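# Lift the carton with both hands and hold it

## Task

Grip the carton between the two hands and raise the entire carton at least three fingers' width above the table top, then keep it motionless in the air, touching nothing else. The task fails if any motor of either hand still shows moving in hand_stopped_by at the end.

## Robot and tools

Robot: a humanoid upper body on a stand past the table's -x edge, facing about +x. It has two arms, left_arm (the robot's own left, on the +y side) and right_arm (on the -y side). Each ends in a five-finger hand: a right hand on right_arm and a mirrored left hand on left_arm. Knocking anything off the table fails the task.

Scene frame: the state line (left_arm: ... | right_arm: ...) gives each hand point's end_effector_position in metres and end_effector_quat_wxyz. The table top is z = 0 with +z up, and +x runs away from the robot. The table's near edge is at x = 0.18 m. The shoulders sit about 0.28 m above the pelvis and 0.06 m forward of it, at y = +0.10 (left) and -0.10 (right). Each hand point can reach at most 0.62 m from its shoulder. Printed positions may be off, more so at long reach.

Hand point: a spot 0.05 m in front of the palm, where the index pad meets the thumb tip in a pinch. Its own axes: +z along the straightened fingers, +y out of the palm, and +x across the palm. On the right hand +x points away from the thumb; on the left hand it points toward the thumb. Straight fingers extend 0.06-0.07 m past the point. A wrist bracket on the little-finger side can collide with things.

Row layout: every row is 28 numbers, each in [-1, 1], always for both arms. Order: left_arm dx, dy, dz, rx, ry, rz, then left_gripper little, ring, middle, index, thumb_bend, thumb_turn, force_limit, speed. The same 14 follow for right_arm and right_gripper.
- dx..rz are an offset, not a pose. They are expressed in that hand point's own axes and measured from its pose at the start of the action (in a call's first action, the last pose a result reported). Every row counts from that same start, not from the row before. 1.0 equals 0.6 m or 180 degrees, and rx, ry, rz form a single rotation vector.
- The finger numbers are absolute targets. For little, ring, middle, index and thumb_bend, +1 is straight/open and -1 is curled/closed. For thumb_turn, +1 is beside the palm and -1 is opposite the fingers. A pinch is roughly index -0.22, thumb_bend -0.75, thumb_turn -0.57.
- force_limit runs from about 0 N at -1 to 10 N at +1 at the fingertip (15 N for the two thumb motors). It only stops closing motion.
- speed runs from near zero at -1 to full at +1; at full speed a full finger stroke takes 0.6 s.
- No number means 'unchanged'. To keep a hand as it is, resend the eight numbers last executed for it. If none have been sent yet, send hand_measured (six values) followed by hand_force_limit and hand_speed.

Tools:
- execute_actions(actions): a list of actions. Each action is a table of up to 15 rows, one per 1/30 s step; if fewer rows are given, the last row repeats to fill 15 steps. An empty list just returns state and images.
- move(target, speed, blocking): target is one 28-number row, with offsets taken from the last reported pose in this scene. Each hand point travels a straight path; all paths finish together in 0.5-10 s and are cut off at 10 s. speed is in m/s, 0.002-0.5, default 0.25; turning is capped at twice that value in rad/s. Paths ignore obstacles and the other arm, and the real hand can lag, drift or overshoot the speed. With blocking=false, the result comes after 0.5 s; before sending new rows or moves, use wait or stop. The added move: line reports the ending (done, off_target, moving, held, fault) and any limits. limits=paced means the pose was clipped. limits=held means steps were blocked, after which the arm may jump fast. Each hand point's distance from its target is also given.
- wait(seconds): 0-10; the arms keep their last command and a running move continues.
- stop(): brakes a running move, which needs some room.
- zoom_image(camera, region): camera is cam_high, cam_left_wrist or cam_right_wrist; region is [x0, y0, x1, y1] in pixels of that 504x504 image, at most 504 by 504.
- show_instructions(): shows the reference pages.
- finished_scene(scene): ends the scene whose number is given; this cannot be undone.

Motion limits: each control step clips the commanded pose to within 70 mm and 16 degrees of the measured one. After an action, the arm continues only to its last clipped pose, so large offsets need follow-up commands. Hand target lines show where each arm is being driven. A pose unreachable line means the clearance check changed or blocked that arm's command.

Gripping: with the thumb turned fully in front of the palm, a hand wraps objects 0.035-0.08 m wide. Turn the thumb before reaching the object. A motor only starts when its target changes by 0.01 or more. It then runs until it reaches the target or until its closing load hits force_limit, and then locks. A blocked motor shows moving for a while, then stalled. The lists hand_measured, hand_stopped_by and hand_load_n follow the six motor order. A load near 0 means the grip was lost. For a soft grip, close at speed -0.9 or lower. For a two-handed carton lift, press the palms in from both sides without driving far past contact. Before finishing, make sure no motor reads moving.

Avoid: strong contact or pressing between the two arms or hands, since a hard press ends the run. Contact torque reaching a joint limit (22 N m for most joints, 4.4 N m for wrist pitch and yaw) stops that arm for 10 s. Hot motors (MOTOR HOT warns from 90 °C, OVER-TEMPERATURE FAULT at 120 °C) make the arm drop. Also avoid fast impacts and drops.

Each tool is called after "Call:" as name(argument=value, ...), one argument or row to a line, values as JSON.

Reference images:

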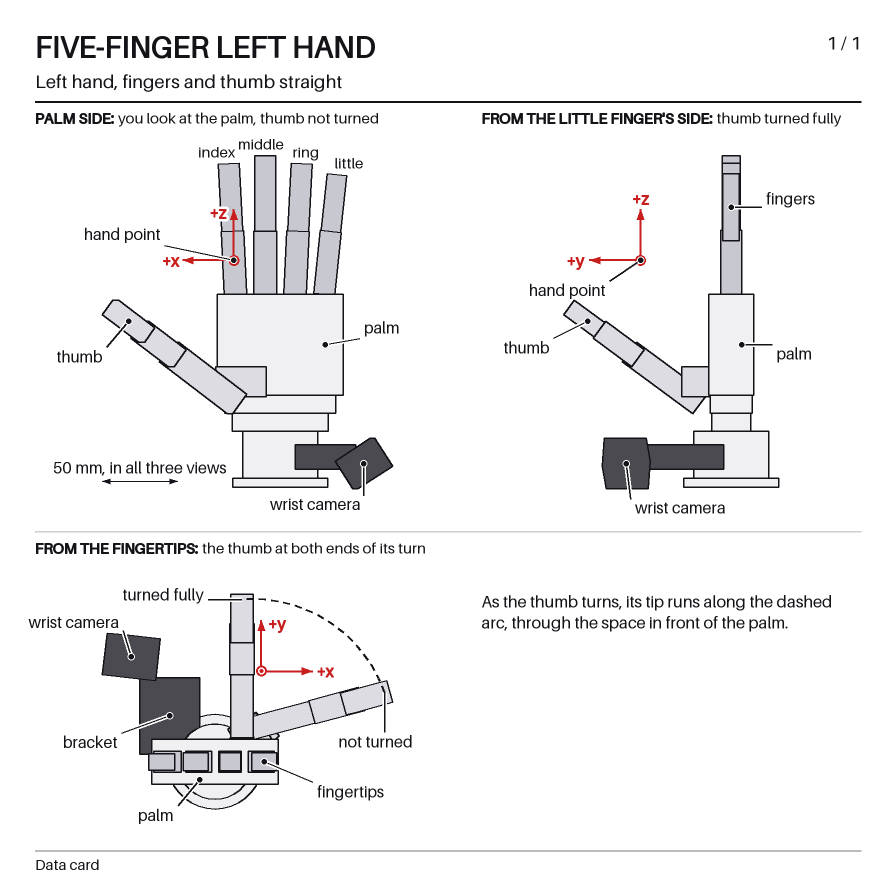

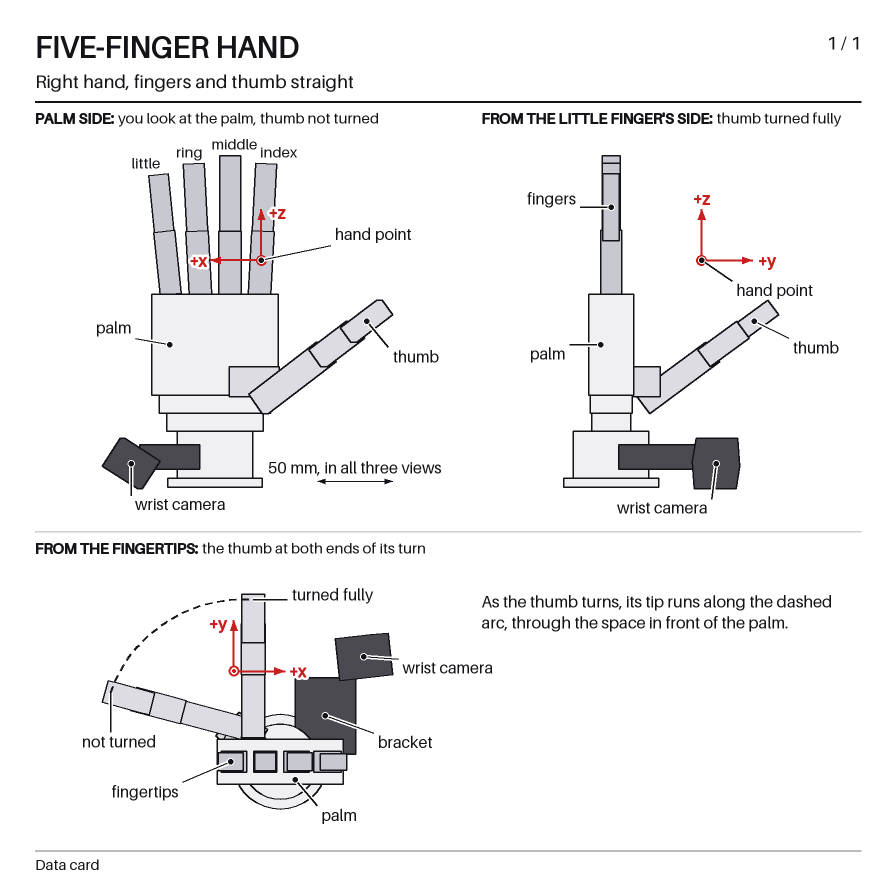

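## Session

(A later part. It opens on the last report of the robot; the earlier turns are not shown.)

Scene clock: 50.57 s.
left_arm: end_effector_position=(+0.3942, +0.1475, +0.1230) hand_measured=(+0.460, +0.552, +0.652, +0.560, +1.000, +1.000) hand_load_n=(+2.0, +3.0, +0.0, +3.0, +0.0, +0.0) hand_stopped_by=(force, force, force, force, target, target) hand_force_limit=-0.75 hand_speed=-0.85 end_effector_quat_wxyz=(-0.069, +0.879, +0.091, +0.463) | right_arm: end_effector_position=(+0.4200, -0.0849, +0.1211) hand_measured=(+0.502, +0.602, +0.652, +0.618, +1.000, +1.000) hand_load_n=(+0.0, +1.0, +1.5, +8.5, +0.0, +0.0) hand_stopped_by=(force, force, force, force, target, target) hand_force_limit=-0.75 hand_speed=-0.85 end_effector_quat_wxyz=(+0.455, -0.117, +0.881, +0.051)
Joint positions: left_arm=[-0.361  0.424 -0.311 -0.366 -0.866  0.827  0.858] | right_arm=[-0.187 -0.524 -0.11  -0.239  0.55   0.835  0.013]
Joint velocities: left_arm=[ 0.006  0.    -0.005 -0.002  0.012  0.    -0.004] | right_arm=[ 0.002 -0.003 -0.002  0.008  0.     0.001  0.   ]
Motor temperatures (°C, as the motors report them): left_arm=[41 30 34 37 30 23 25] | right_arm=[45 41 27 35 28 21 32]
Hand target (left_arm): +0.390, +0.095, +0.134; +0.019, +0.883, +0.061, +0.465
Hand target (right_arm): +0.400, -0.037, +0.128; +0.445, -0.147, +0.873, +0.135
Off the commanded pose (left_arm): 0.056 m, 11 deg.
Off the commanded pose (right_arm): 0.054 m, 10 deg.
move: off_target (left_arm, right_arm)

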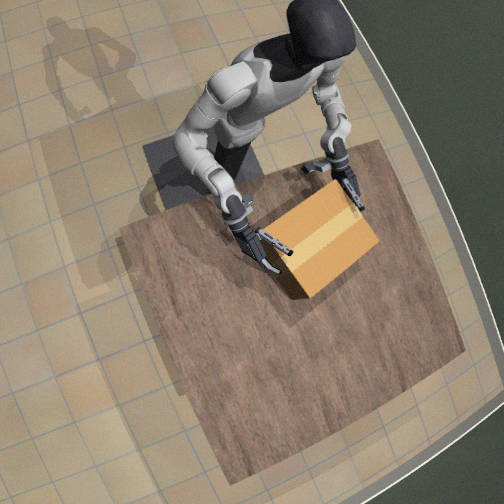

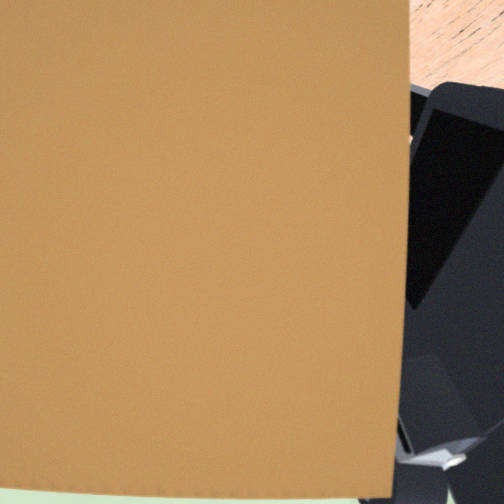

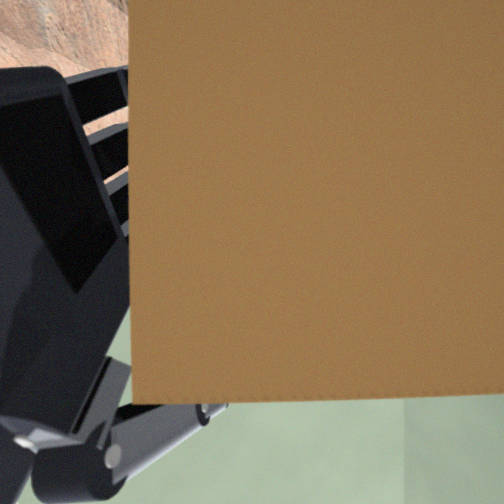

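Call:
execute_actions(
  actions=[
    [[0.003,0.088,-0.034,-0.060,-0.003,-0.010,0.4,0.4,0.4,0.4,1,1,-0.75,-0.85,-0.004,0.090,-0.019,-0.059,0,0.010,0.4,0.4,0.4,0.4,1,1,-0.75,-0.85],[0.003,0.089,-0.034,-0.061,-0.003,-0.011,0.4,0.4,0.4,0.4,1,1,-0.75,-0.85,-0.004,0.091,-0.020,-0.060,0,0.013,0.4,0.4,0.4,0.4,1,1,-0.75,-0.85],[0.003,0.090,-0.034,-0.062,-0.003,-0.012,0.4,0.4,0.4,0.4,1,1,-0.75,-0.85,-0.004,0.092,-0.021,-0.061,0,0.016,0.4,0.4,0.4,0.4,1,1,-0.75,-0.85],[0.003,0.091,-0.034,-0.063,-0.003,-0.012,0.4,0.4,0.4,0.4,1,1,-0.75,-0.85,-0.004,0.093,-0.022,-0.062,0,0.018,0.4,0.4,0.4,0.4,1,1,-0.75,-0.85],[0.006,0.091,-0.034,-0.063,-0.001,-0.012,0.4,0.4,0.4,0.4,1,1,-0.75,-0.85,-0.007,0.093,-0.023,-0.062,-0.002,0.018,0.4,0.4,0.4,0.4,1,1,-0.75,-0.85],[0.009,0.091,-0.035,-0.063,0.001,-0.012,0.4,0.4,0.4,0.4,1,1,-0.75,-0.85,-0.010,0.093,-0.023,-0.062,-0.004,0.018,0.4,0.4,0.4,0.4,1,1,-0.75,-0.85],[0.012,0.091,-0.036,-0.063,0.003,-0.012,0.4,0.4,0.4,0.4,1,1,-0.75,-0.85,-0.013,0.093,-0.024,-0.062,-0.006,0.018,0.4,0.4,0.4,0.4,1,1,-0.75,-0.85],[0.015,0.091,-0.036,-0.063,0.005,-0.012,0.4,0.4,0.4,0.4,1,1,-0.75,-0.85,-0.016,0.093,-0.025,-0.062,-0.008,0.018,0.4,0.4,0.4,0.4,1,1,-0.75,-0.85],[0.018,0.091,-0.037,-0.063,0.007,-0.012,0.4,0.4,0.4,0.4,1,1,-0.75,-0.85,-0.019,0.093,-0.025,-0.062,-0.010,0.018,0.4,0.4,0.4,0.4,1,1,-0.75,-0.85],[0.021,0.091,-0.038,-0.063,0.009,-0.012,0.4,0.4,0.4,0.4,1,1,-0.75,-0.85,-0.022,0.093,-0.026,-0.062,-0.012,0.018,0.4,0.4,0.4,0.4,1,1,-0.75,-0.85],[0.024,0.091,-0.038,-0.063,0.011,-0.012,0.4,0.4,0.4,0.4,1,1,-0.75,-0.85,-0.025,0.093,-0.027,-0.062,-0.014,0.018,0.4,0.4,0.4,0.4,1,1,-0.75,-0.85],[0.027,0.091,-0.039,-0.063,0.013,-0.012,0.4,0.4,0.4,0.4,1,1,-0.75,-0.85,-0.028,0.093,-0.027,-0.062,-0.016,0.018,0.4,0.4,0.4,0.4,1,1,-0.75,-0.85],[0.030,0.091,-0.040,-0.063,0.015,-0.012,0.4,0.4,0.4,0.4,1,1,-0.75,-0.85,-0.031,0.093,-0.028,-0.062,-0.018,0.018,0.4,0.4,0.4,0.4,1,1,-0.75,-0.85],[0.033,0.091,-0.040,-0.063,0.017,-0.012,0.4,0.4,0.4,0.4,1,1,-0.75,-0.85,-0.034,0.093,-0.029,-0.062,-0.020,0.018,0.4,0.4,0.4,0.4,1,1,-0.75,-0.85],[0.036,0.091,-0.041,-0.063,0.019,-0.012,0.4,0.4,0.4,0.4,1,1,-0.75,-0.85,-0.037,0.093,-0.030,-0.062,-0.022,0.018,0.4,0.4,0.4,0.4,1,1,-0.75,-0.85]],
  ],
)

Call:
wait(
  seconds=0.5,
)

Scene clock: 51.93 s.
left_arm: end_effector_position=(+0.3930, +0.1477, +0.1231) hand_measured=(+0.460, +0.552, +0.652, +0.560, +1.000, +1.000) hand_load_n=(+3.5, +3.5, +0.0, +4.0, +0.0, +0.0) hand_stopped_by=(force, force, force, force, target, target) hand_force_limit=-0.75 hand_speed=-0.85 end_effector_quat_wxyz=(-0.071, +0.878, +0.086, +0.466) | right_arm: end_effector_position=(+0.4139, -0.0861, +0.1221) hand_measured=(+0.502, +0.602, +0.652, +0.618, +1.000, +1.000) hand_load_n=(+0.5, +2.5, +2.5, +7.0, +0.0, +0.0) hand_stopped_by=(force, force, force, force, target, target) hand_force_limit=-0.75 hand_speed=-0.85 end_effector_quat_wxyz=(+0.451, -0.107, +0.884, +0.060)
Joint positions: left_arm=[-0.353  0.432 -0.315 -0.373 -0.853  0.824  0.845] | right_arm=[-0.158 -0.51  -0.138 -0.272  0.565  0.858  0.019]
Joint velocities: left_arm=[ 0.017  0.023 -0.021 -0.009  0.081 -0.026 -0.045] | right_arm=[ 0.066  0.038 -0.025 -0.048 -0.011 -0.012  0.02 ]
Motor temperatures (°C, as the motors report them): left_arm=[41 30 34 37 30 23 26] | right_arm=[45 41 27 35 28 21 33]
Hand target (left_arm): +0.394, +0.094, +0.154; +0.023, +0.866, +0.059, +0.496
Hand target (right_arm): +0.402, -0.035, +0.149; +0.469, -0.136, +0.859, +0.153
Off the commanded pose (left_arm): 0.064 m, 12 deg.
Off the commanded pose (right_arm): 0.062 m, 12 deg.

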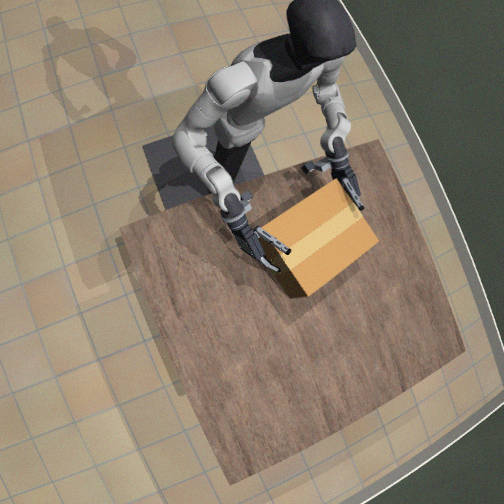

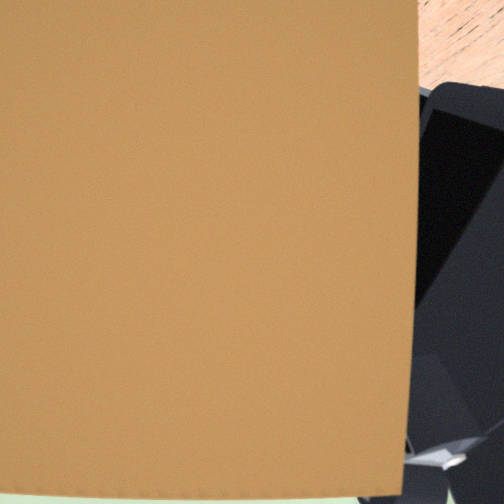

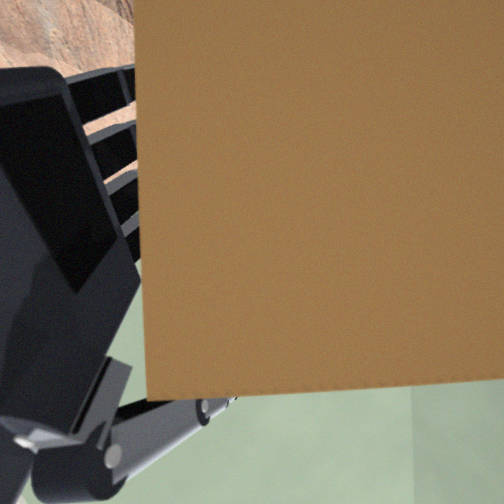

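Scene clock: 52.43 s.
left_arm: end_effector_position=(+0.4087, +0.1485, +0.1655) hand_measured=(+0.460, +0.552, +0.652, +0.560, +1.000, +1.000) hand_load_n=(+3.0, +6.0, +0.0, +0.0, +0.0, +0.0) hand_stopped_by=(force, force, force, force, target, target) hand_force_limit=-0.75 hand_speed=-0.85 end_effector_quat_wxyz=(-0.060, +0.845, +0.099, +0.522) | right_arm: end_effector_position=(+0.4165, -0.0889, +0.1275) hand_measured=(+0.502, +0.602, +0.652, +0.620, +1.000, +1.000) hand_load_n=(+0.0, +1.0, +1.0, +10.5, +0.0, +0.0) hand_stopped_by=(force, force, force, force, target, target) hand_force_limit=-0.75 hand_speed=-0.85 end_effector_quat_wxyz=(+0.461, -0.102, +0.880, +0.059)
Joint positions: left_arm=[-0.392  0.43  -0.296 -0.416 -0.829  0.772  0.837] | right_arm=[-0.155 -0.506 -0.153 -0.279  0.563  0.847  0.018]
Joint velocities: left_arm=[-0.005  0.002 -0.002 -0.003  0.015  0.005  0.   ] | right_arm=[ 0.012 -0.018  0.009  0.002  0.     0.     0.   ]
Motor temperatures (°C, as the motors report them): left_arm=[41 30 34 38 30 24 27] | right_arm=[45 41 27 36 28 22 34]
Hand target (left_arm): +0.394, +0.094, +0.154; +0.023, +0.866, +0.059, +0.496
Hand target (right_arm): +0.402, -0.035, +0.149; +0.469, -0.136, +0.859, +0.153
Off the commanded pose (left_arm): 0.059 m, 11 deg.
Off the commanded pose (right_arm): 0.063 m, 12 deg.
wait: 0.50 s; no rest

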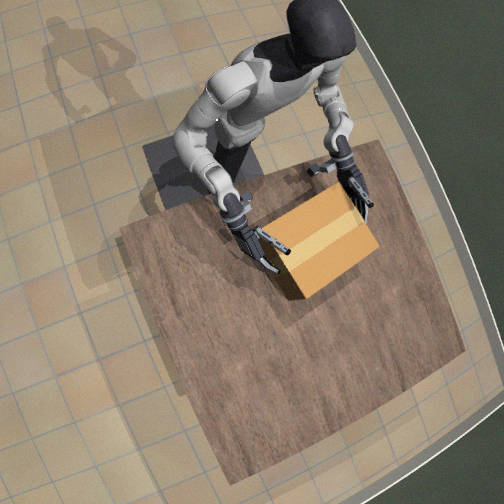

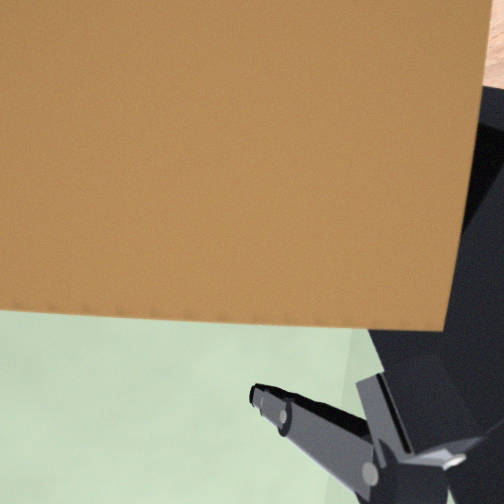

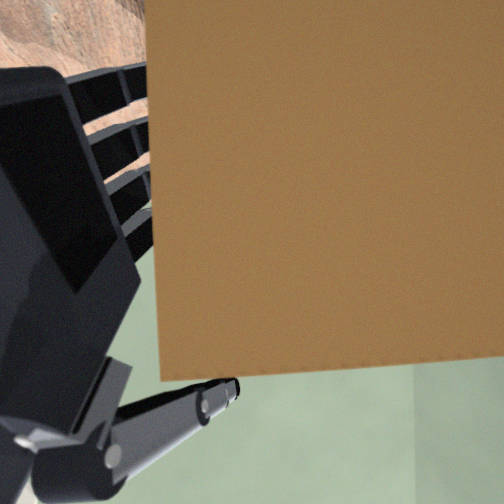

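Call:
zoom_image(
  camera="cam_high",
  region=[220, 140, 400, 320],
)

Region (220, 140, 400, 320) of cam_high's 504x504 image, scaled by 2.800, with more detail than that image has.

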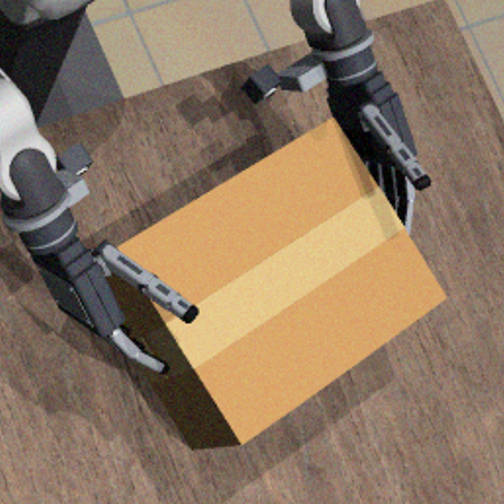

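Call:
execute_actions(
  actions=[],
)

Scene clock: 54.47 s.
left_arm: end_effector_position=(+0.4087, +0.1485, +0.1655) hand_measured=(+0.460, +0.552, +0.652, +0.560, +1.000, +1.000) hand_load_n=(+2.5, +6.0, +0.0, +0.0, +0.0, +0.0) hand_stopped_by=(force, force, force, force, target, target) hand_force_limit=-0.75 hand_speed=-0.85 end_effector_quat_wxyz=(-0.060, +0.845, +0.099, +0.522) | right_arm: end_effector_position=(+0.4165, -0.0889, +0.1275) hand_measured=(+0.502, +0.602, +0.652, +0.620, +1.000, +1.000) hand_load_n=(+0.0, +1.0, +1.0, +10.5, +0.0, +0.0) hand_stopped_by=(force, force, force, force, target, target) hand_force_limit=-0.75 hand_speed=-0.85 end_effector_quat_wxyz=(+0.461, -0.102, +0.880, +0.059)
Joint positions: left_arm=[-0.392  0.43  -0.296 -0.416 -0.829  0.773  0.837] | right_arm=[-0.155 -0.506 -0.153 -0.279  0.563  0.847  0.018]
Joint velocities: left_arm=[-0.006  0.003  0.015 -0.006  0.003  0.     0.   ] | right_arm=[ 0.005 -0.002 -0.014  0.003 -0.003  0.     0.   ]
Motor temperatures (°C, as the motors report them): left_arm=[41 30 34 38 30 23 28] | right_arm=[45 41 28 36 28 22 37]
Hand target (left_arm): +0.394, +0.094, +0.154; +0.023, +0.866, +0.059, +0.496
Hand target (right_arm): +0.402, -0.035, +0.149; +0.469, -0.136, +0.859, +0.153
Off the commanded pose (left_arm): 0.059 m, 11 deg.
Off the commanded pose (right_arm): 0.063 m, 12 deg.

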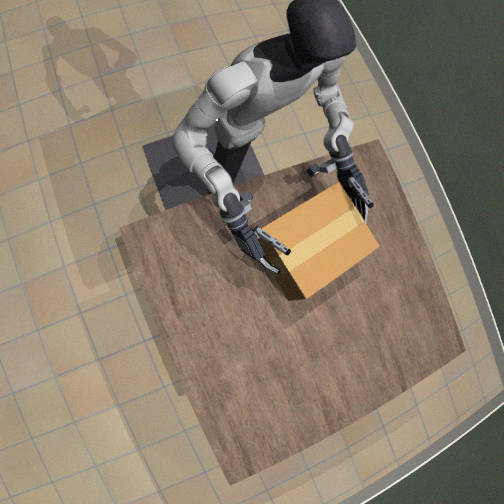

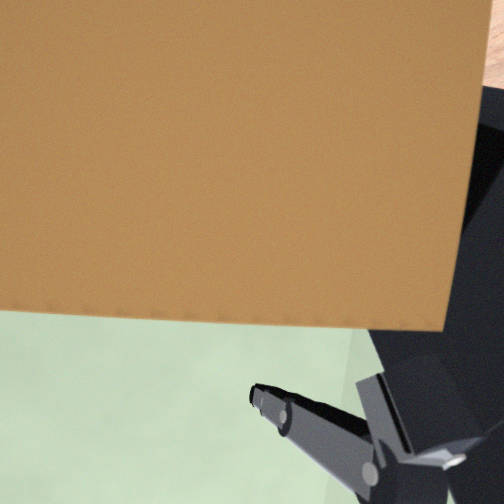

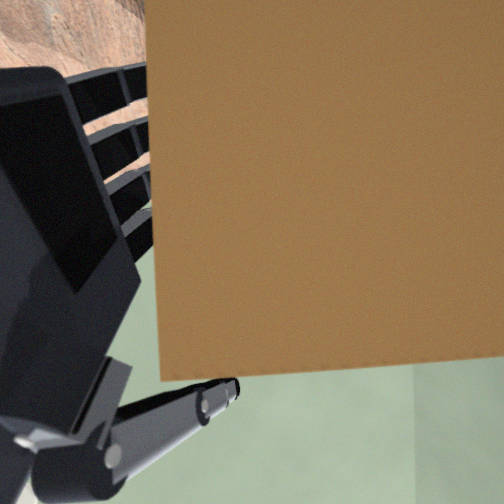

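Call:
move(
  target=[-0.052,-0.02,0.026,0,0,0, 0.4,0.4,0.4,0.4,1,1,-0.75,-0.85, 0,-0.005,0,0,0,0, 0.4,0.4,0.4,0.4,1,1,-0.75,-0.85],
  speed=0.08,
)

Scene clock: 56.97 s.
left_arm: end_effector_position=(+0.4056, +0.1610, +0.1310) hand_measured=(+0.460, +0.552, +0.652, +0.560, +1.000, +1.000) hand_load_n=(+0.0, +0.0, +0.0, +0.0, +0.0, +0.0) hand_stopped_by=(force, force, force, force, target, target) hand_force_limit=-0.75 hand_speed=-0.85 end_effector_quat_wxyz=(-0.060, +0.845, +0.100, +0.522) | right_arm: end_effector_position=(+0.4169, -0.0908, +0.1272) hand_measured=(+0.502, +0.602, +0.652, +0.618, +1.000, +1.000) hand_load_n=(+0.0, +0.0, +0.0, +0.0, +0.0, +0.0) hand_stopped_by=(force, force, force, force, target, target) hand_force_limit=-0.75 hand_speed=-0.85 end_effector_quat_wxyz=(+0.460, -0.102, +0.880, +0.059)
Joint positions: left_arm=[-0.315  0.457 -0.341 -0.268 -0.718  0.57   0.686] | right_arm=[-0.155 -0.511 -0.156 -0.271  0.562  0.843  0.028]
Joint velocities: left_arm=[-0.002 -0.008 -0.005 -0.002 -0.002 -0.006  0.   ] | right_arm=[-0.003  0.    -0.003 -0.006  0.014  0.     0.   ]
Motor temperatures (°C, as the motors report them): left_arm=[40 30 34 38 30 23 29] | right_arm=[44 41 28 36 28 22 38]
Hand target (left_arm): +0.406, +0.161, +0.131; -0.062, +0.845, +0.098, +0.523
Hand target (right_arm): +0.417, -0.092, +0.128; +0.461, -0.102, +0.880, +0.059
Off the commanded pose (left_arm): 0.001 m, 0 deg.
Off the commanded pose (right_arm): 0.001 m, 0 deg.
move: done

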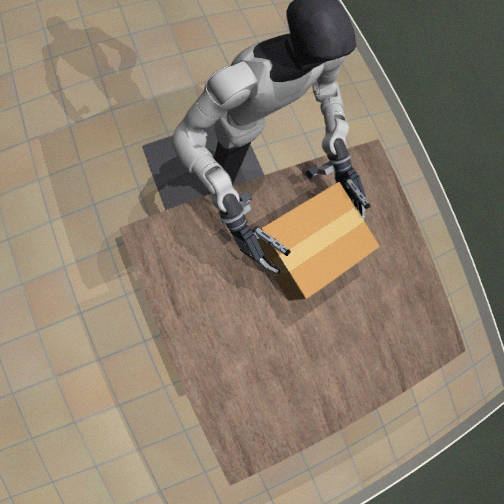

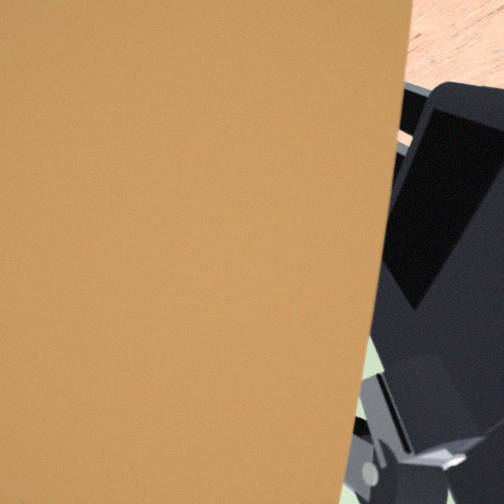

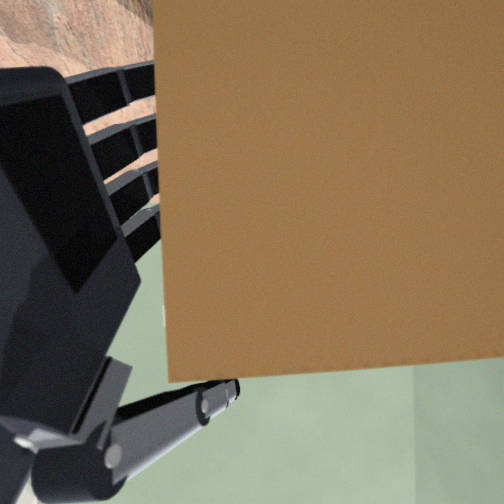

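Call:
execute_actions(
  actions=[
    [[0,0.03,0,-0.01,0,0, 0.4,0.4,0.4,0.4,1,1,-0.75,-0.85, 0,0.01,0,-0.01,0,0, 0.4,0.4,0.4,0.4,1,1,-0.75,-0.85],[0,0.03,0,-0.01,0,0, 0.4,0.4,0.4,0.4,1,1,-0.75,-0.85, 0,0.01,0,-0.01,0,0, 0.4,0.4,0.4,0.4,1,1,-0.75,-0.85],[0,0.03,0,-0.01,0,0, 0.4,0.4,0.4,0.4,1,1,-0.75,-0.85, 0,0.01,0,-0.01,0,0, 0.4,0.4,0.4,0.4,1,1,-0.75,-0.85],[0,0.03,0,-0.01,0,0, 0.4,0.4,0.4,0.4,1,1,-0.75,-0.85, 0,0.01,0,-0.01,0,0, 0.4,0.4,0.4,0.4,1,1,-0.75,-0.85],[0,0.06,0,-0.03,0,0, 0.4,0.4,0.4,0.4,1,1,-0.75,-0.85, 0,0.04,0,-0.03,0,0, 0.4,0.4,0.4,0.4,1,1,-0.75,-0.85],[0,0.06,0,-0.03,0,0, 0.4,0.4,0.4,0.4,1,1,-0.75,-0.85, 0,0.04,0,-0.03,0,0, 0.4,0.4,0.4,0.4,1,1,-0.75,-0.85],[0,0.06,0,-0.03,0,0, 0.4,0.4,0.4,0.4,1,1,-0.75,-0.85, 0,0.04,0,-0.03,0,0, 0.4,0.4,0.4,0.4,1,1,-0.75,-0.85],[0,0.105,-0.015,-0.055,0,0, 0.4,0.4,0.4,0.4,1,1,-0.75,-0.85, 0,0.085,-0.015,-0.055,0,0, 0.4,0.4,0.4,0.4,1,1,-0.75,-0.85]],
    [[-0.022,0.085,-0.06,-0.055,0,0, 0.4,0.4,0.4,0.4,1,1,-0.75,-0.85, 0.035,0.085,-0.07,-0.055,0,0, 0.4,0.4,0.4,0.4,1,1,-0.75,-0.85]],
    [[-0.022,0.085,-0.06,-0.055,0,0, 0.4,0.4,0.4,0.4,1,1,-0.75,-0.85, 0.035,0.085,-0.07,-0.055,0,0, 0.4,0.4,0.4,0.4,1,1,-0.75,-0.85]],
  ],
)

Scene clock: 59.03 s.
left_arm: end_effector_position=(+0.3701, +0.1266, +0.1228) hand_measured=(+0.460, +0.552, +0.652, +0.560, +1.000, +1.000) hand_load_n=(+2.5, +1.0, +0.0, +1.5, +0.0, +0.0) hand_stopped_by=(force, force, force, force, target, target) hand_force_limit=-0.75 hand_speed=-0.85 end_effector_quat_wxyz=(-0.065, +0.841, +0.031, +0.536) | right_arm: end_effector_position=(+0.3361, -0.1139, +0.1219) hand_measured=(+0.502, +0.602, +0.652, +0.620, +1.000, +1.000) hand_load_n=(+0.0, +0.0, +0.0, +13.0, +0.0, +0.0) hand_stopped_by=(force, force, force, force, target, target) hand_force_limit=-0.75 hand_speed=-0.85 end_effector_quat_wxyz=(+0.447, -0.143, +0.882, +0.027)
Joint positions: left_arm=[-0.194  0.515 -0.491 -0.391 -0.606  0.506  0.697] | right_arm=[ 0.279 -0.556 -0.234 -0.596  0.544  0.765  0.075]
Joint velocities: left_arm=[ 0.008  0.009 -0.023 -0.002  0.005 -0.01   0.008] | right_arm=[ 0.02  -0.023  0.002 -0.014 -0.005  0.     0.   ]
Motor temperatures (°C, as the motors report them): left_arm=[40 30 35 38 30 24 28] | right_arm=[43 41 28 36 28 22 38]
Hand target (left_arm): +0.360, +0.083, +0.126; +0.007, +0.847, +0.008, +0.532
Hand target (right_arm): +0.317, -0.070, +0.132; +0.441, -0.169, +0.874, +0.113
Off the commanded pose (left_arm): 0.046 m, 9 deg.
Off the commanded pose (right_arm): 0.052 m, 11 deg.

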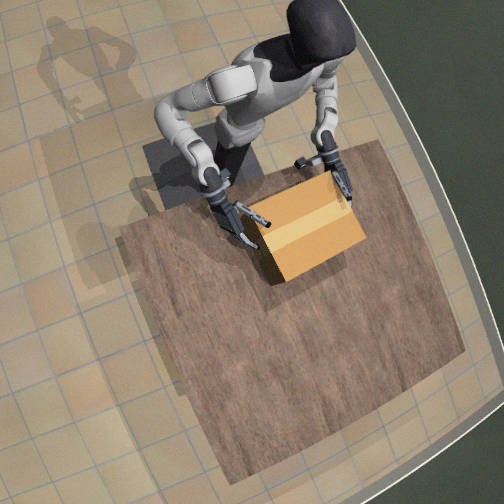

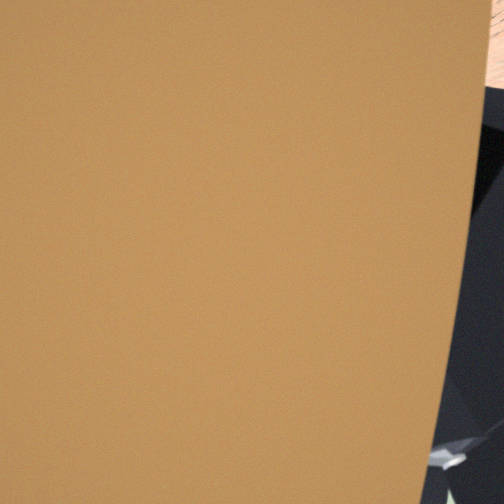

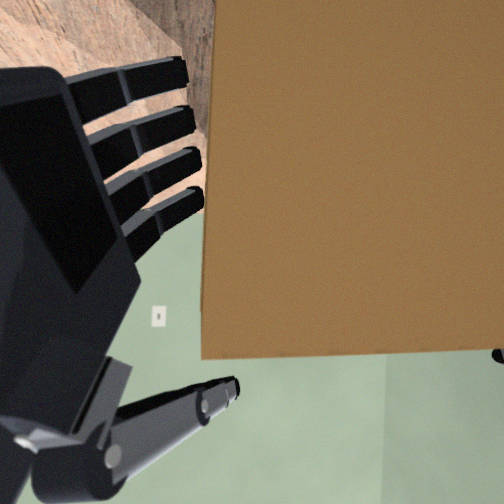

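Call:
zoom_image(
  camera="cam_high",
  region=[190,100,400,310],
)

Region (190, 100, 400, 310) of cam_high's 504x504 image, scaled by 2.400, with more detail than that image has.

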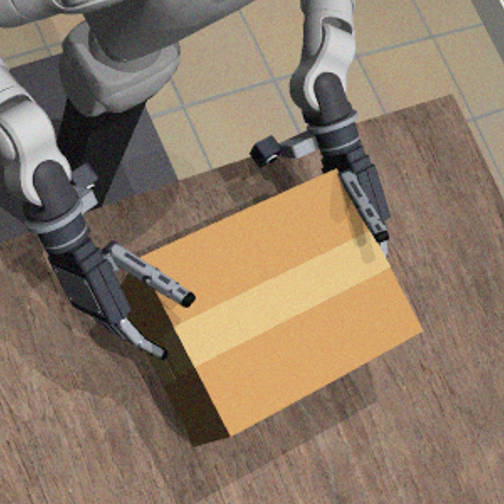

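Call:
move(
  target=[0.0225,-0.117,0.0425,-0.1805,0.0594,0.04, 0.4,0.4,0.4,0.4,1,1,-0.75,-0.85, -0.016,-0.124,0.03,-0.096,-0.125,-0.018, 0.4,0.4,0.4,0.4,1,1,-0.75,-0.85],
  speed=0.25,
)

Call:
move(
  target=[0.042,-0.088,0.156,0,0,0, 0.3,0.3,0.3,0.3,1,1,0,0, -0.048,-0.092,0.18,0,0,0, 0.3,0.3,0.3,0.3,1,1,0,0],
  speed=0.2,
)

Scene clock: 62.30 s.
left_arm: end_effector_position=(+0.3908, +0.2032, +0.1369) hand_measured=(+0.460, +0.552, +0.652, +0.560, +1.000, +1.000) hand_load_n=(+0.0, +0.0, +0.0, +0.0, +0.0, +0.0) hand_stopped_by=(force, force, force, force, target, target) hand_force_limit=-0.75 hand_speed=-0.85 end_effector_quat_wxyz=(+0.131, +0.768, -0.173, +0.602) | right_arm: end_effector_position=(+0.3816, -0.1806, +0.1282) hand_measured=(+0.502, +0.602, +0.652, +0.618, +1.000, +1.000) hand_load_n=(+0.0, +0.0, +0.0, +0.0, +0.0, +0.0) hand_stopped_by=(force, force, force, force, target, target) hand_force_limit=-0.75 hand_speed=-0.85 end_effector_quat_wxyz=(+0.595, -0.209, +0.757, +0.173)
Joint positions: left_arm=[-0.577  0.72  -0.328  0.786 -0.663 -0.266 -0.699] | right_arm=[-0.359 -0.643 -0.32   1.144  0.493 -0.511  1.115]
Joint velocities: left_arm=[ 0.002  0.006  0.     0.     0.003 -0.002 -0.001] | right_arm=[-0.087 -0.012 -0.002  0.199 -0.005 -0.109  0.077]
Motor temperatures (°C, as the motors report them): left_arm=[39 30 35 38 30 24 28] | right_arm=[42 41 28 36 28 22 38]
Hand target (left_arm): +0.391, +0.202, +0.137; +0.132, +0.768, -0.175, +0.602
Hand target (right_arm): +0.382, -0.181, +0.129; +0.596, -0.211, +0.756, +0.172
Off the commanded pose (left_arm): 0.008 m, 1 deg.
Off the commanded pose (right_arm): 0.007 m, 2 deg.
move: off_target (left_arm, right_arm)

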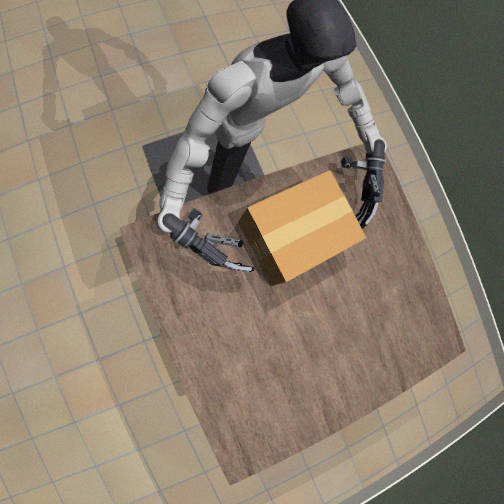

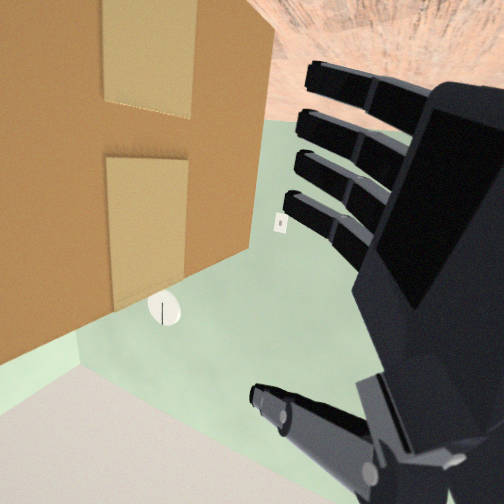

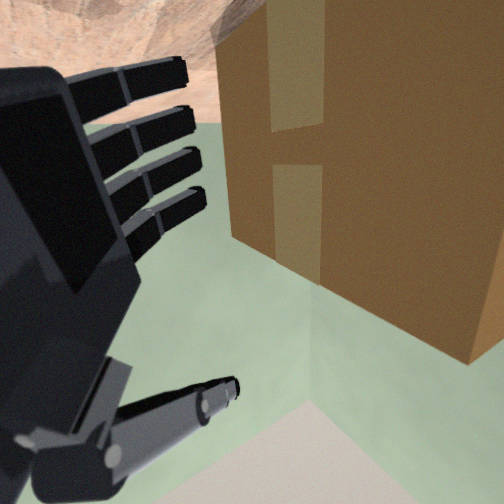

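Scene clock: 63.53 s.
left_arm: end_effector_position=(+0.5002, +0.2071, +0.1368) hand_measured=(+0.300, +0.300, +0.300, +0.300, +1.000, +1.000) hand_load_n=(+0.0, +0.0, +0.0, +0.0, +0.0, +0.0) hand_stopped_by=(target, target, target, target, target, target) hand_force_limit=0.00 hand_speed=0.00 end_effector_quat_wxyz=(+0.028, +0.823, -0.084, +0.561) | right_arm: end_effector_position=(+0.5036, -0.1618, +0.1269) hand_measured=(+0.300, +0.300, +0.300, +0.300, +1.000, +1.000) hand_load_n=(+0.0, +0.0, +0.0, +0.0, +0.0, +0.0) hand_stopped_by=(target, target, target, target, target, target) hand_force_limit=0.00 hand_speed=0.00 end_effector_quat_wxyz=(+0.552, -0.140, +0.819, +0.072)
Joint positions: left_arm=[-1.129  0.452 -0.379  1.447 -0.496 -0.189 -0.46 ] | right_arm=[-0.831 -0.633 -0.173  1.409  0.259 -0.28   0.661]
Joint velocities: left_arm=[ 0.     0.     0.009 -0.003  0.009  0.     0.001] | right_arm=[ 0.005  0.    -0.014  0.    -0.014  0.     0.   ]
Motor temperatures (°C, as the motors report them): left_arm=[40 30 35 38 30 24 27] | right_arm=[42 42 28 36 28 22 36]
Hand target (left_arm): +0.500, +0.208, +0.136; +0.026, +0.824, -0.084, +0.559
Hand target (right_arm): +0.503, -0.161, +0.126; +0.551, -0.140, +0.819, +0.072
Off the commanded pose (left_arm): 0.004 m, 18 deg; orientation clipped at the last step of the last action.
Off the commanded pose (right_arm): 0.009 m, 16 deg; orientation clipped at the last step of the last action.
move: off_target (left_arm, right_arm); limits=paced

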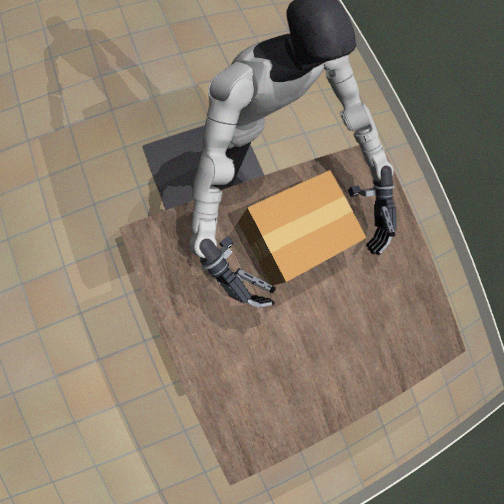

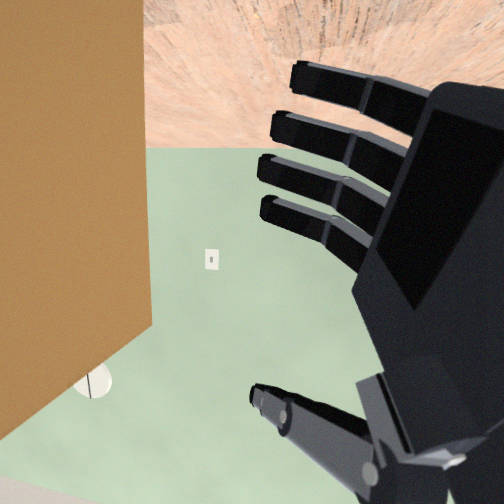

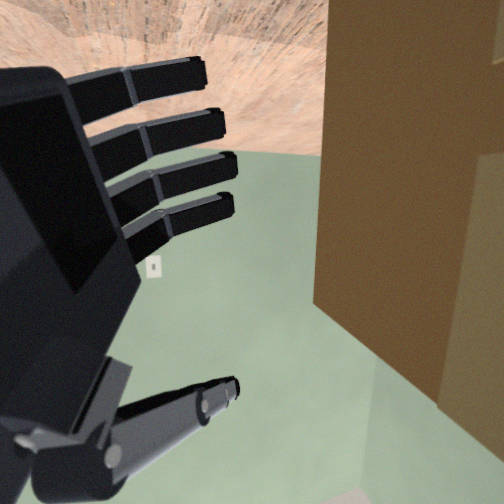

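Call:
move(
  target=[-0.008,0.093,-0.01,-0.041,0.002,0.016, 0.3,0.3,0.3,0.3,1,1,0,0, -0.003,0.073,0,-0.04,-0.003,-0.004, 0.3,0.3,0.3,0.3,1,1,0,0],
  speed=0.1,
)

Call:
zoom_image(
  camera="cam_high",
  region=[190,130,410,350],
)

Scene clock: 68.33 s.
left_arm: end_effector_position=(+0.4834, +0.1527, +0.1316) hand_measured=(+0.300, +0.300, +0.300, +0.300, +1.000, +1.000) hand_load_n=(+0.0, +0.0, +0.0, +0.0, +0.0, +0.0) hand_stopped_by=(target, target, target, target, target, target) hand_force_limit=0.00 hand_speed=0.00 end_effector_quat_wxyz=(+0.067, +0.816, -0.146, +0.556) | right_arm: end_effector_position=(+0.4898, -0.1211, +0.1269) hand_measured=(+0.300, +0.300, +0.300, +0.300, +1.000, +1.000) hand_load_n=(+0.0, +0.0, +0.0, +0.0, +0.0, +0.0) hand_stopped_by=(target, target, target, target, target, target) hand_force_limit=0.00 hand_speed=0.00 end_effector_quat_wxyz=(+0.548, -0.185, +0.806, +0.125)
Joint positions: left_arm=[-0.949  0.485 -0.437  0.98  -0.498  0.006 -0.39 ] | right_arm=[-0.741 -0.579 -0.151  1.171  0.272 -0.175  0.709]
Joint velocities: left_arm=[ 0.003  0.023 -0.012 -0.008  0.002  0.011  0.008] | right_arm=[ 0.256  0.009  0.011 -0.584  0.034  0.362 -0.147]
Motor temperatures (°C, as the motors report them): left_arm=[41 30 34 38 30 24 25] | right_arm=[42 43 28 35 28 22 33]
Hand target (left_arm): +0.483, +0.155, +0.131; +0.066, +0.816, -0.143, +0.556
Hand target (right_arm): +0.489, -0.121, +0.126; +0.547, -0.182, +0.808, +0.125
Off the commanded pose (left_arm): 0.001 m, 1 deg.
Off the commanded pose (right_arm): 0.001 m, 1 deg.
move: done

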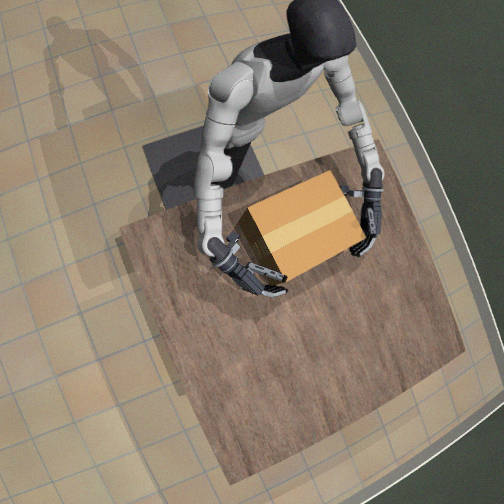

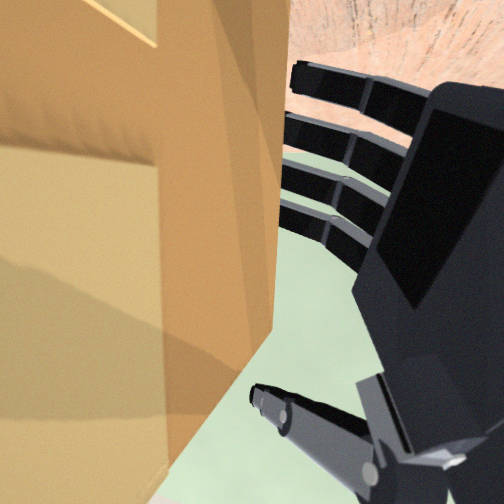

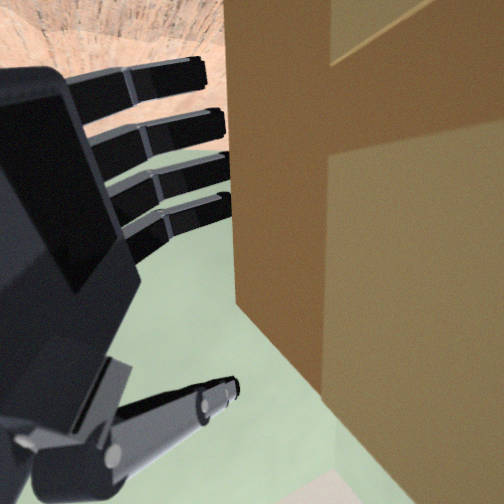

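Region (190, 130, 410, 350) of cam_high's 504x504 image, scaled by 2.291, with more detail than that image has.

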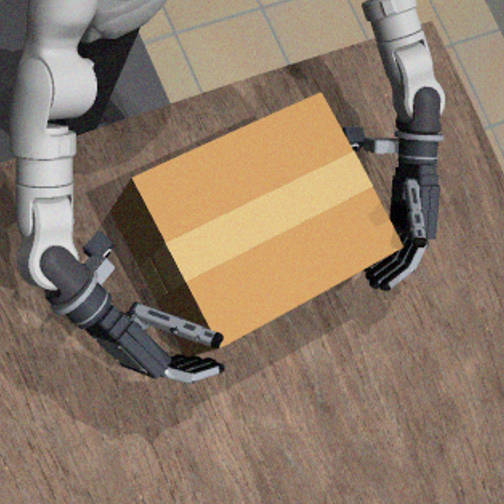

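Call:
move(
  target=[0,0.025,0,-0.04,0,0.015, 0.3,0.3,0.3,0.3,1,1,0,0, 0,0.04,0.01,-0.03,0,-0.012, 0.3,0.3,0.3,0.3,1,1,0,0],
  speed=0.08,
)

Scene clock: 69.70 s.
left_arm: end_effector_position=(+0.4790, +0.1391, +0.1312) hand_measured=(+0.300, +0.300, +0.300, +0.300, +1.000, +1.000) hand_load_n=(+0.0, +0.0, +0.0, +0.0, +0.0, +0.0) hand_stopped_by=(target, target, target, target, target, target) hand_force_limit=0.00 hand_speed=0.00 end_effector_quat_wxyz=(+0.100, +0.809, -0.190, +0.547) | right_arm: end_effector_position=(+0.4884, -0.1067, +0.1265) hand_measured=(+0.300, +0.300, +0.300, +0.300, +1.000, +1.000) hand_load_n=(+0.0, +1.5, +0.0, +0.0, +0.0, +0.0) hand_stopped_by=(target, target, target, target, target, target) hand_force_limit=0.00 hand_speed=0.00 end_effector_quat_wxyz=(+0.544, -0.212, +0.800, +0.136)
Joint positions: left_arm=[-1.129  0.395 -0.455  1.42  -0.465 -0.223 -0.606] | right_arm=[-0.851 -0.574 -0.12   1.378  0.241 -0.302  0.762]
Joint velocities: left_arm=[-0.06  -0.023  0.006  0.121  0.009 -0.065 -0.031] | right_arm=[-0.023  0.    -0.003  0.084 -0.015 -0.05   0.01 ]
Motor temperatures (°C, as the motors report them): left_arm=[41 30 34 37 30 24 24] | right_arm=[42 43 28 35 28 22 32]
Hand target (left_arm): +0.478, +0.137, +0.130; +0.102, +0.809, -0.194, +0.546
Hand target (right_arm): +0.484, -0.096, +0.124; +0.539, -0.222, +0.798, +0.149
Off the commanded pose (left_arm): 0.001 m, 1 deg.
Off the commanded pose (right_arm): 0.011 m, 3 deg.
move: off_target (right_arm)

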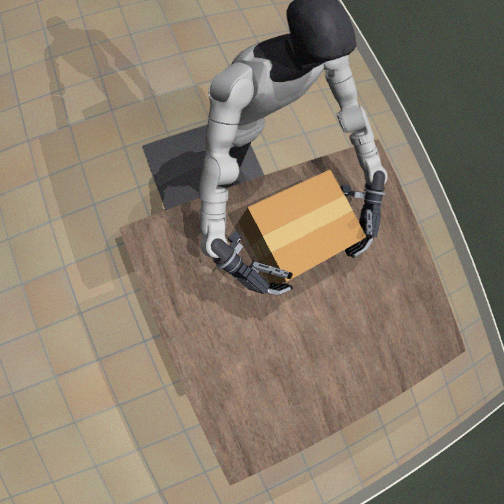

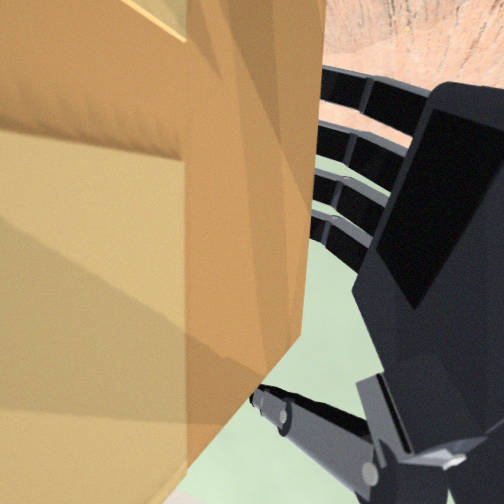

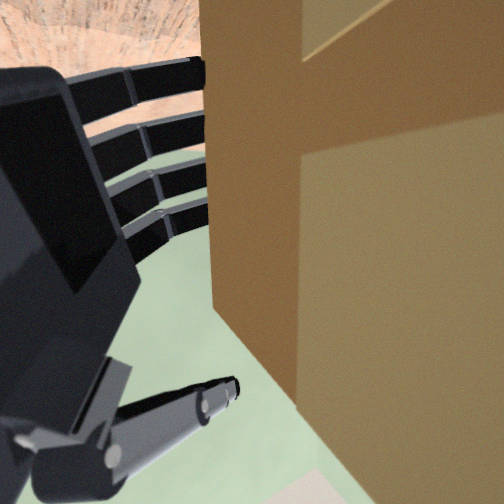

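Call:
execute_actions(
  actions=[
    [[0,0,0,0,0,0, 0.3,0.3,0.3,0.3,1,1,-0.7,-0.6, 0,0.025,0,-0.01,0,0, 0.6,0.5,0.3,0.3,1,1,-0.7,-0.3]],
    [[0,0,0,0,0,0, 0.3,0.1,0.0,0.0,1,1,-0.75,-0.7, 0,0.005,0,0,0,0, 0.6,0.5,0.0,0.0,1,1,-0.75,-0.7]],
    [[0,0,0,0,0,0, 0.3,0.1,0.0,0.0,1,1,-0.75,-0.7, 0,0.0,0,0,0,0, 0.6,0.5,0.0,0.0,1,1,-0.75,-0.7]],
  ],
)

Scene clock: 71.40 s.
left_arm: end_effector_position=(+0.4793, +0.1395, +0.1311) hand_measured=(+0.300, +0.152, +0.036, +0.000, +1.000, +1.000) hand_load_n=(+0.0, +0.0, +1.0, +0.0, +0.0, +0.0) hand_stopped_by=(target, force, force, target, target, target) hand_force_limit=-0.75 hand_speed=-0.70 end_effector_quat_wxyz=(+0.099, +0.809, -0.190, +0.548) | right_arm: end_effector_position=(+0.4811, -0.0948, +0.1270) hand_measured=(+0.600, +0.500, +0.286, +0.136, +1.000, +1.000) hand_load_n=(+0.0, +0.0, +0.0, +1.0, +0.0, +0.0) hand_stopped_by=(target, target, force, force, target, target) hand_force_limit=-0.75 hand_speed=-0.70 end_effector_quat_wxyz=(+0.544, -0.226, +0.795, +0.149)
Joint positions: left_arm=[-1.131  0.393 -0.455  1.426 -0.465 -0.226 -0.604] | right_arm=[-0.751 -0.555 -0.118  1.15   0.252 -0.191  0.749]
Joint velocities: left_arm=[ 0.009  0.003 -0.008  0.002  0.002  0.     0.   ] | right_arm=[ 0.002 -0.017 -0.005 -0.006  0.003  0.     0.   ]
Motor temperatures (°C, as the motors report them): left_arm=[41 30 34 37 30 24 24] | right_arm=[42 43 28 35 28 22 31]
Hand target (left_arm): +0.479, +0.139, +0.131; +0.100, +0.809, -0.190, +0.548
Hand target (right_arm): +0.481, -0.095, +0.127; +0.544, -0.226, +0.794, +0.150
Off the commanded pose (left_arm): 0.000 m, 0 deg.
Off the commanded pose (right_arm): 0.000 m, 0 deg.

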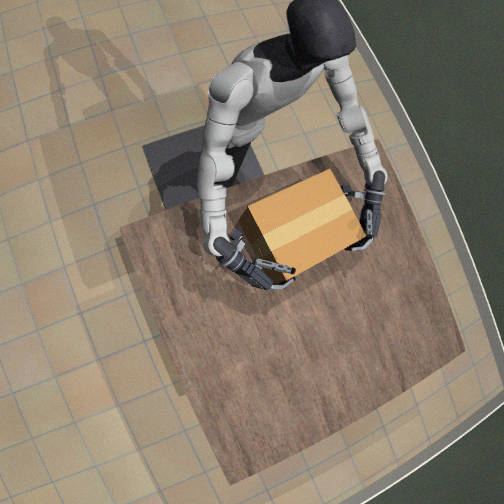

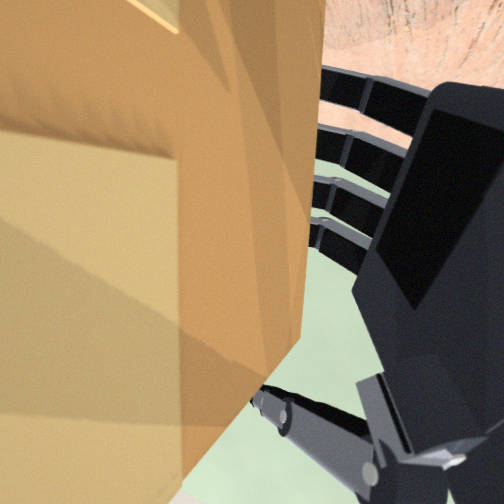

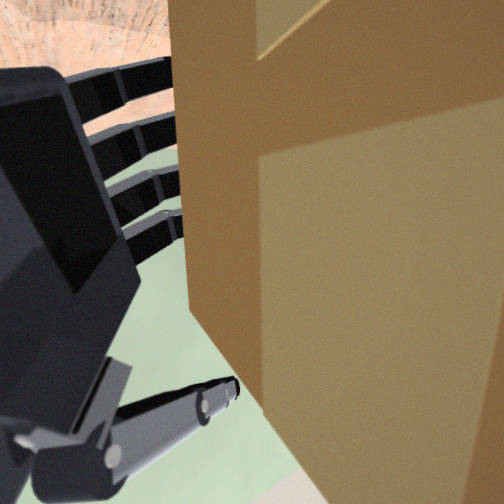

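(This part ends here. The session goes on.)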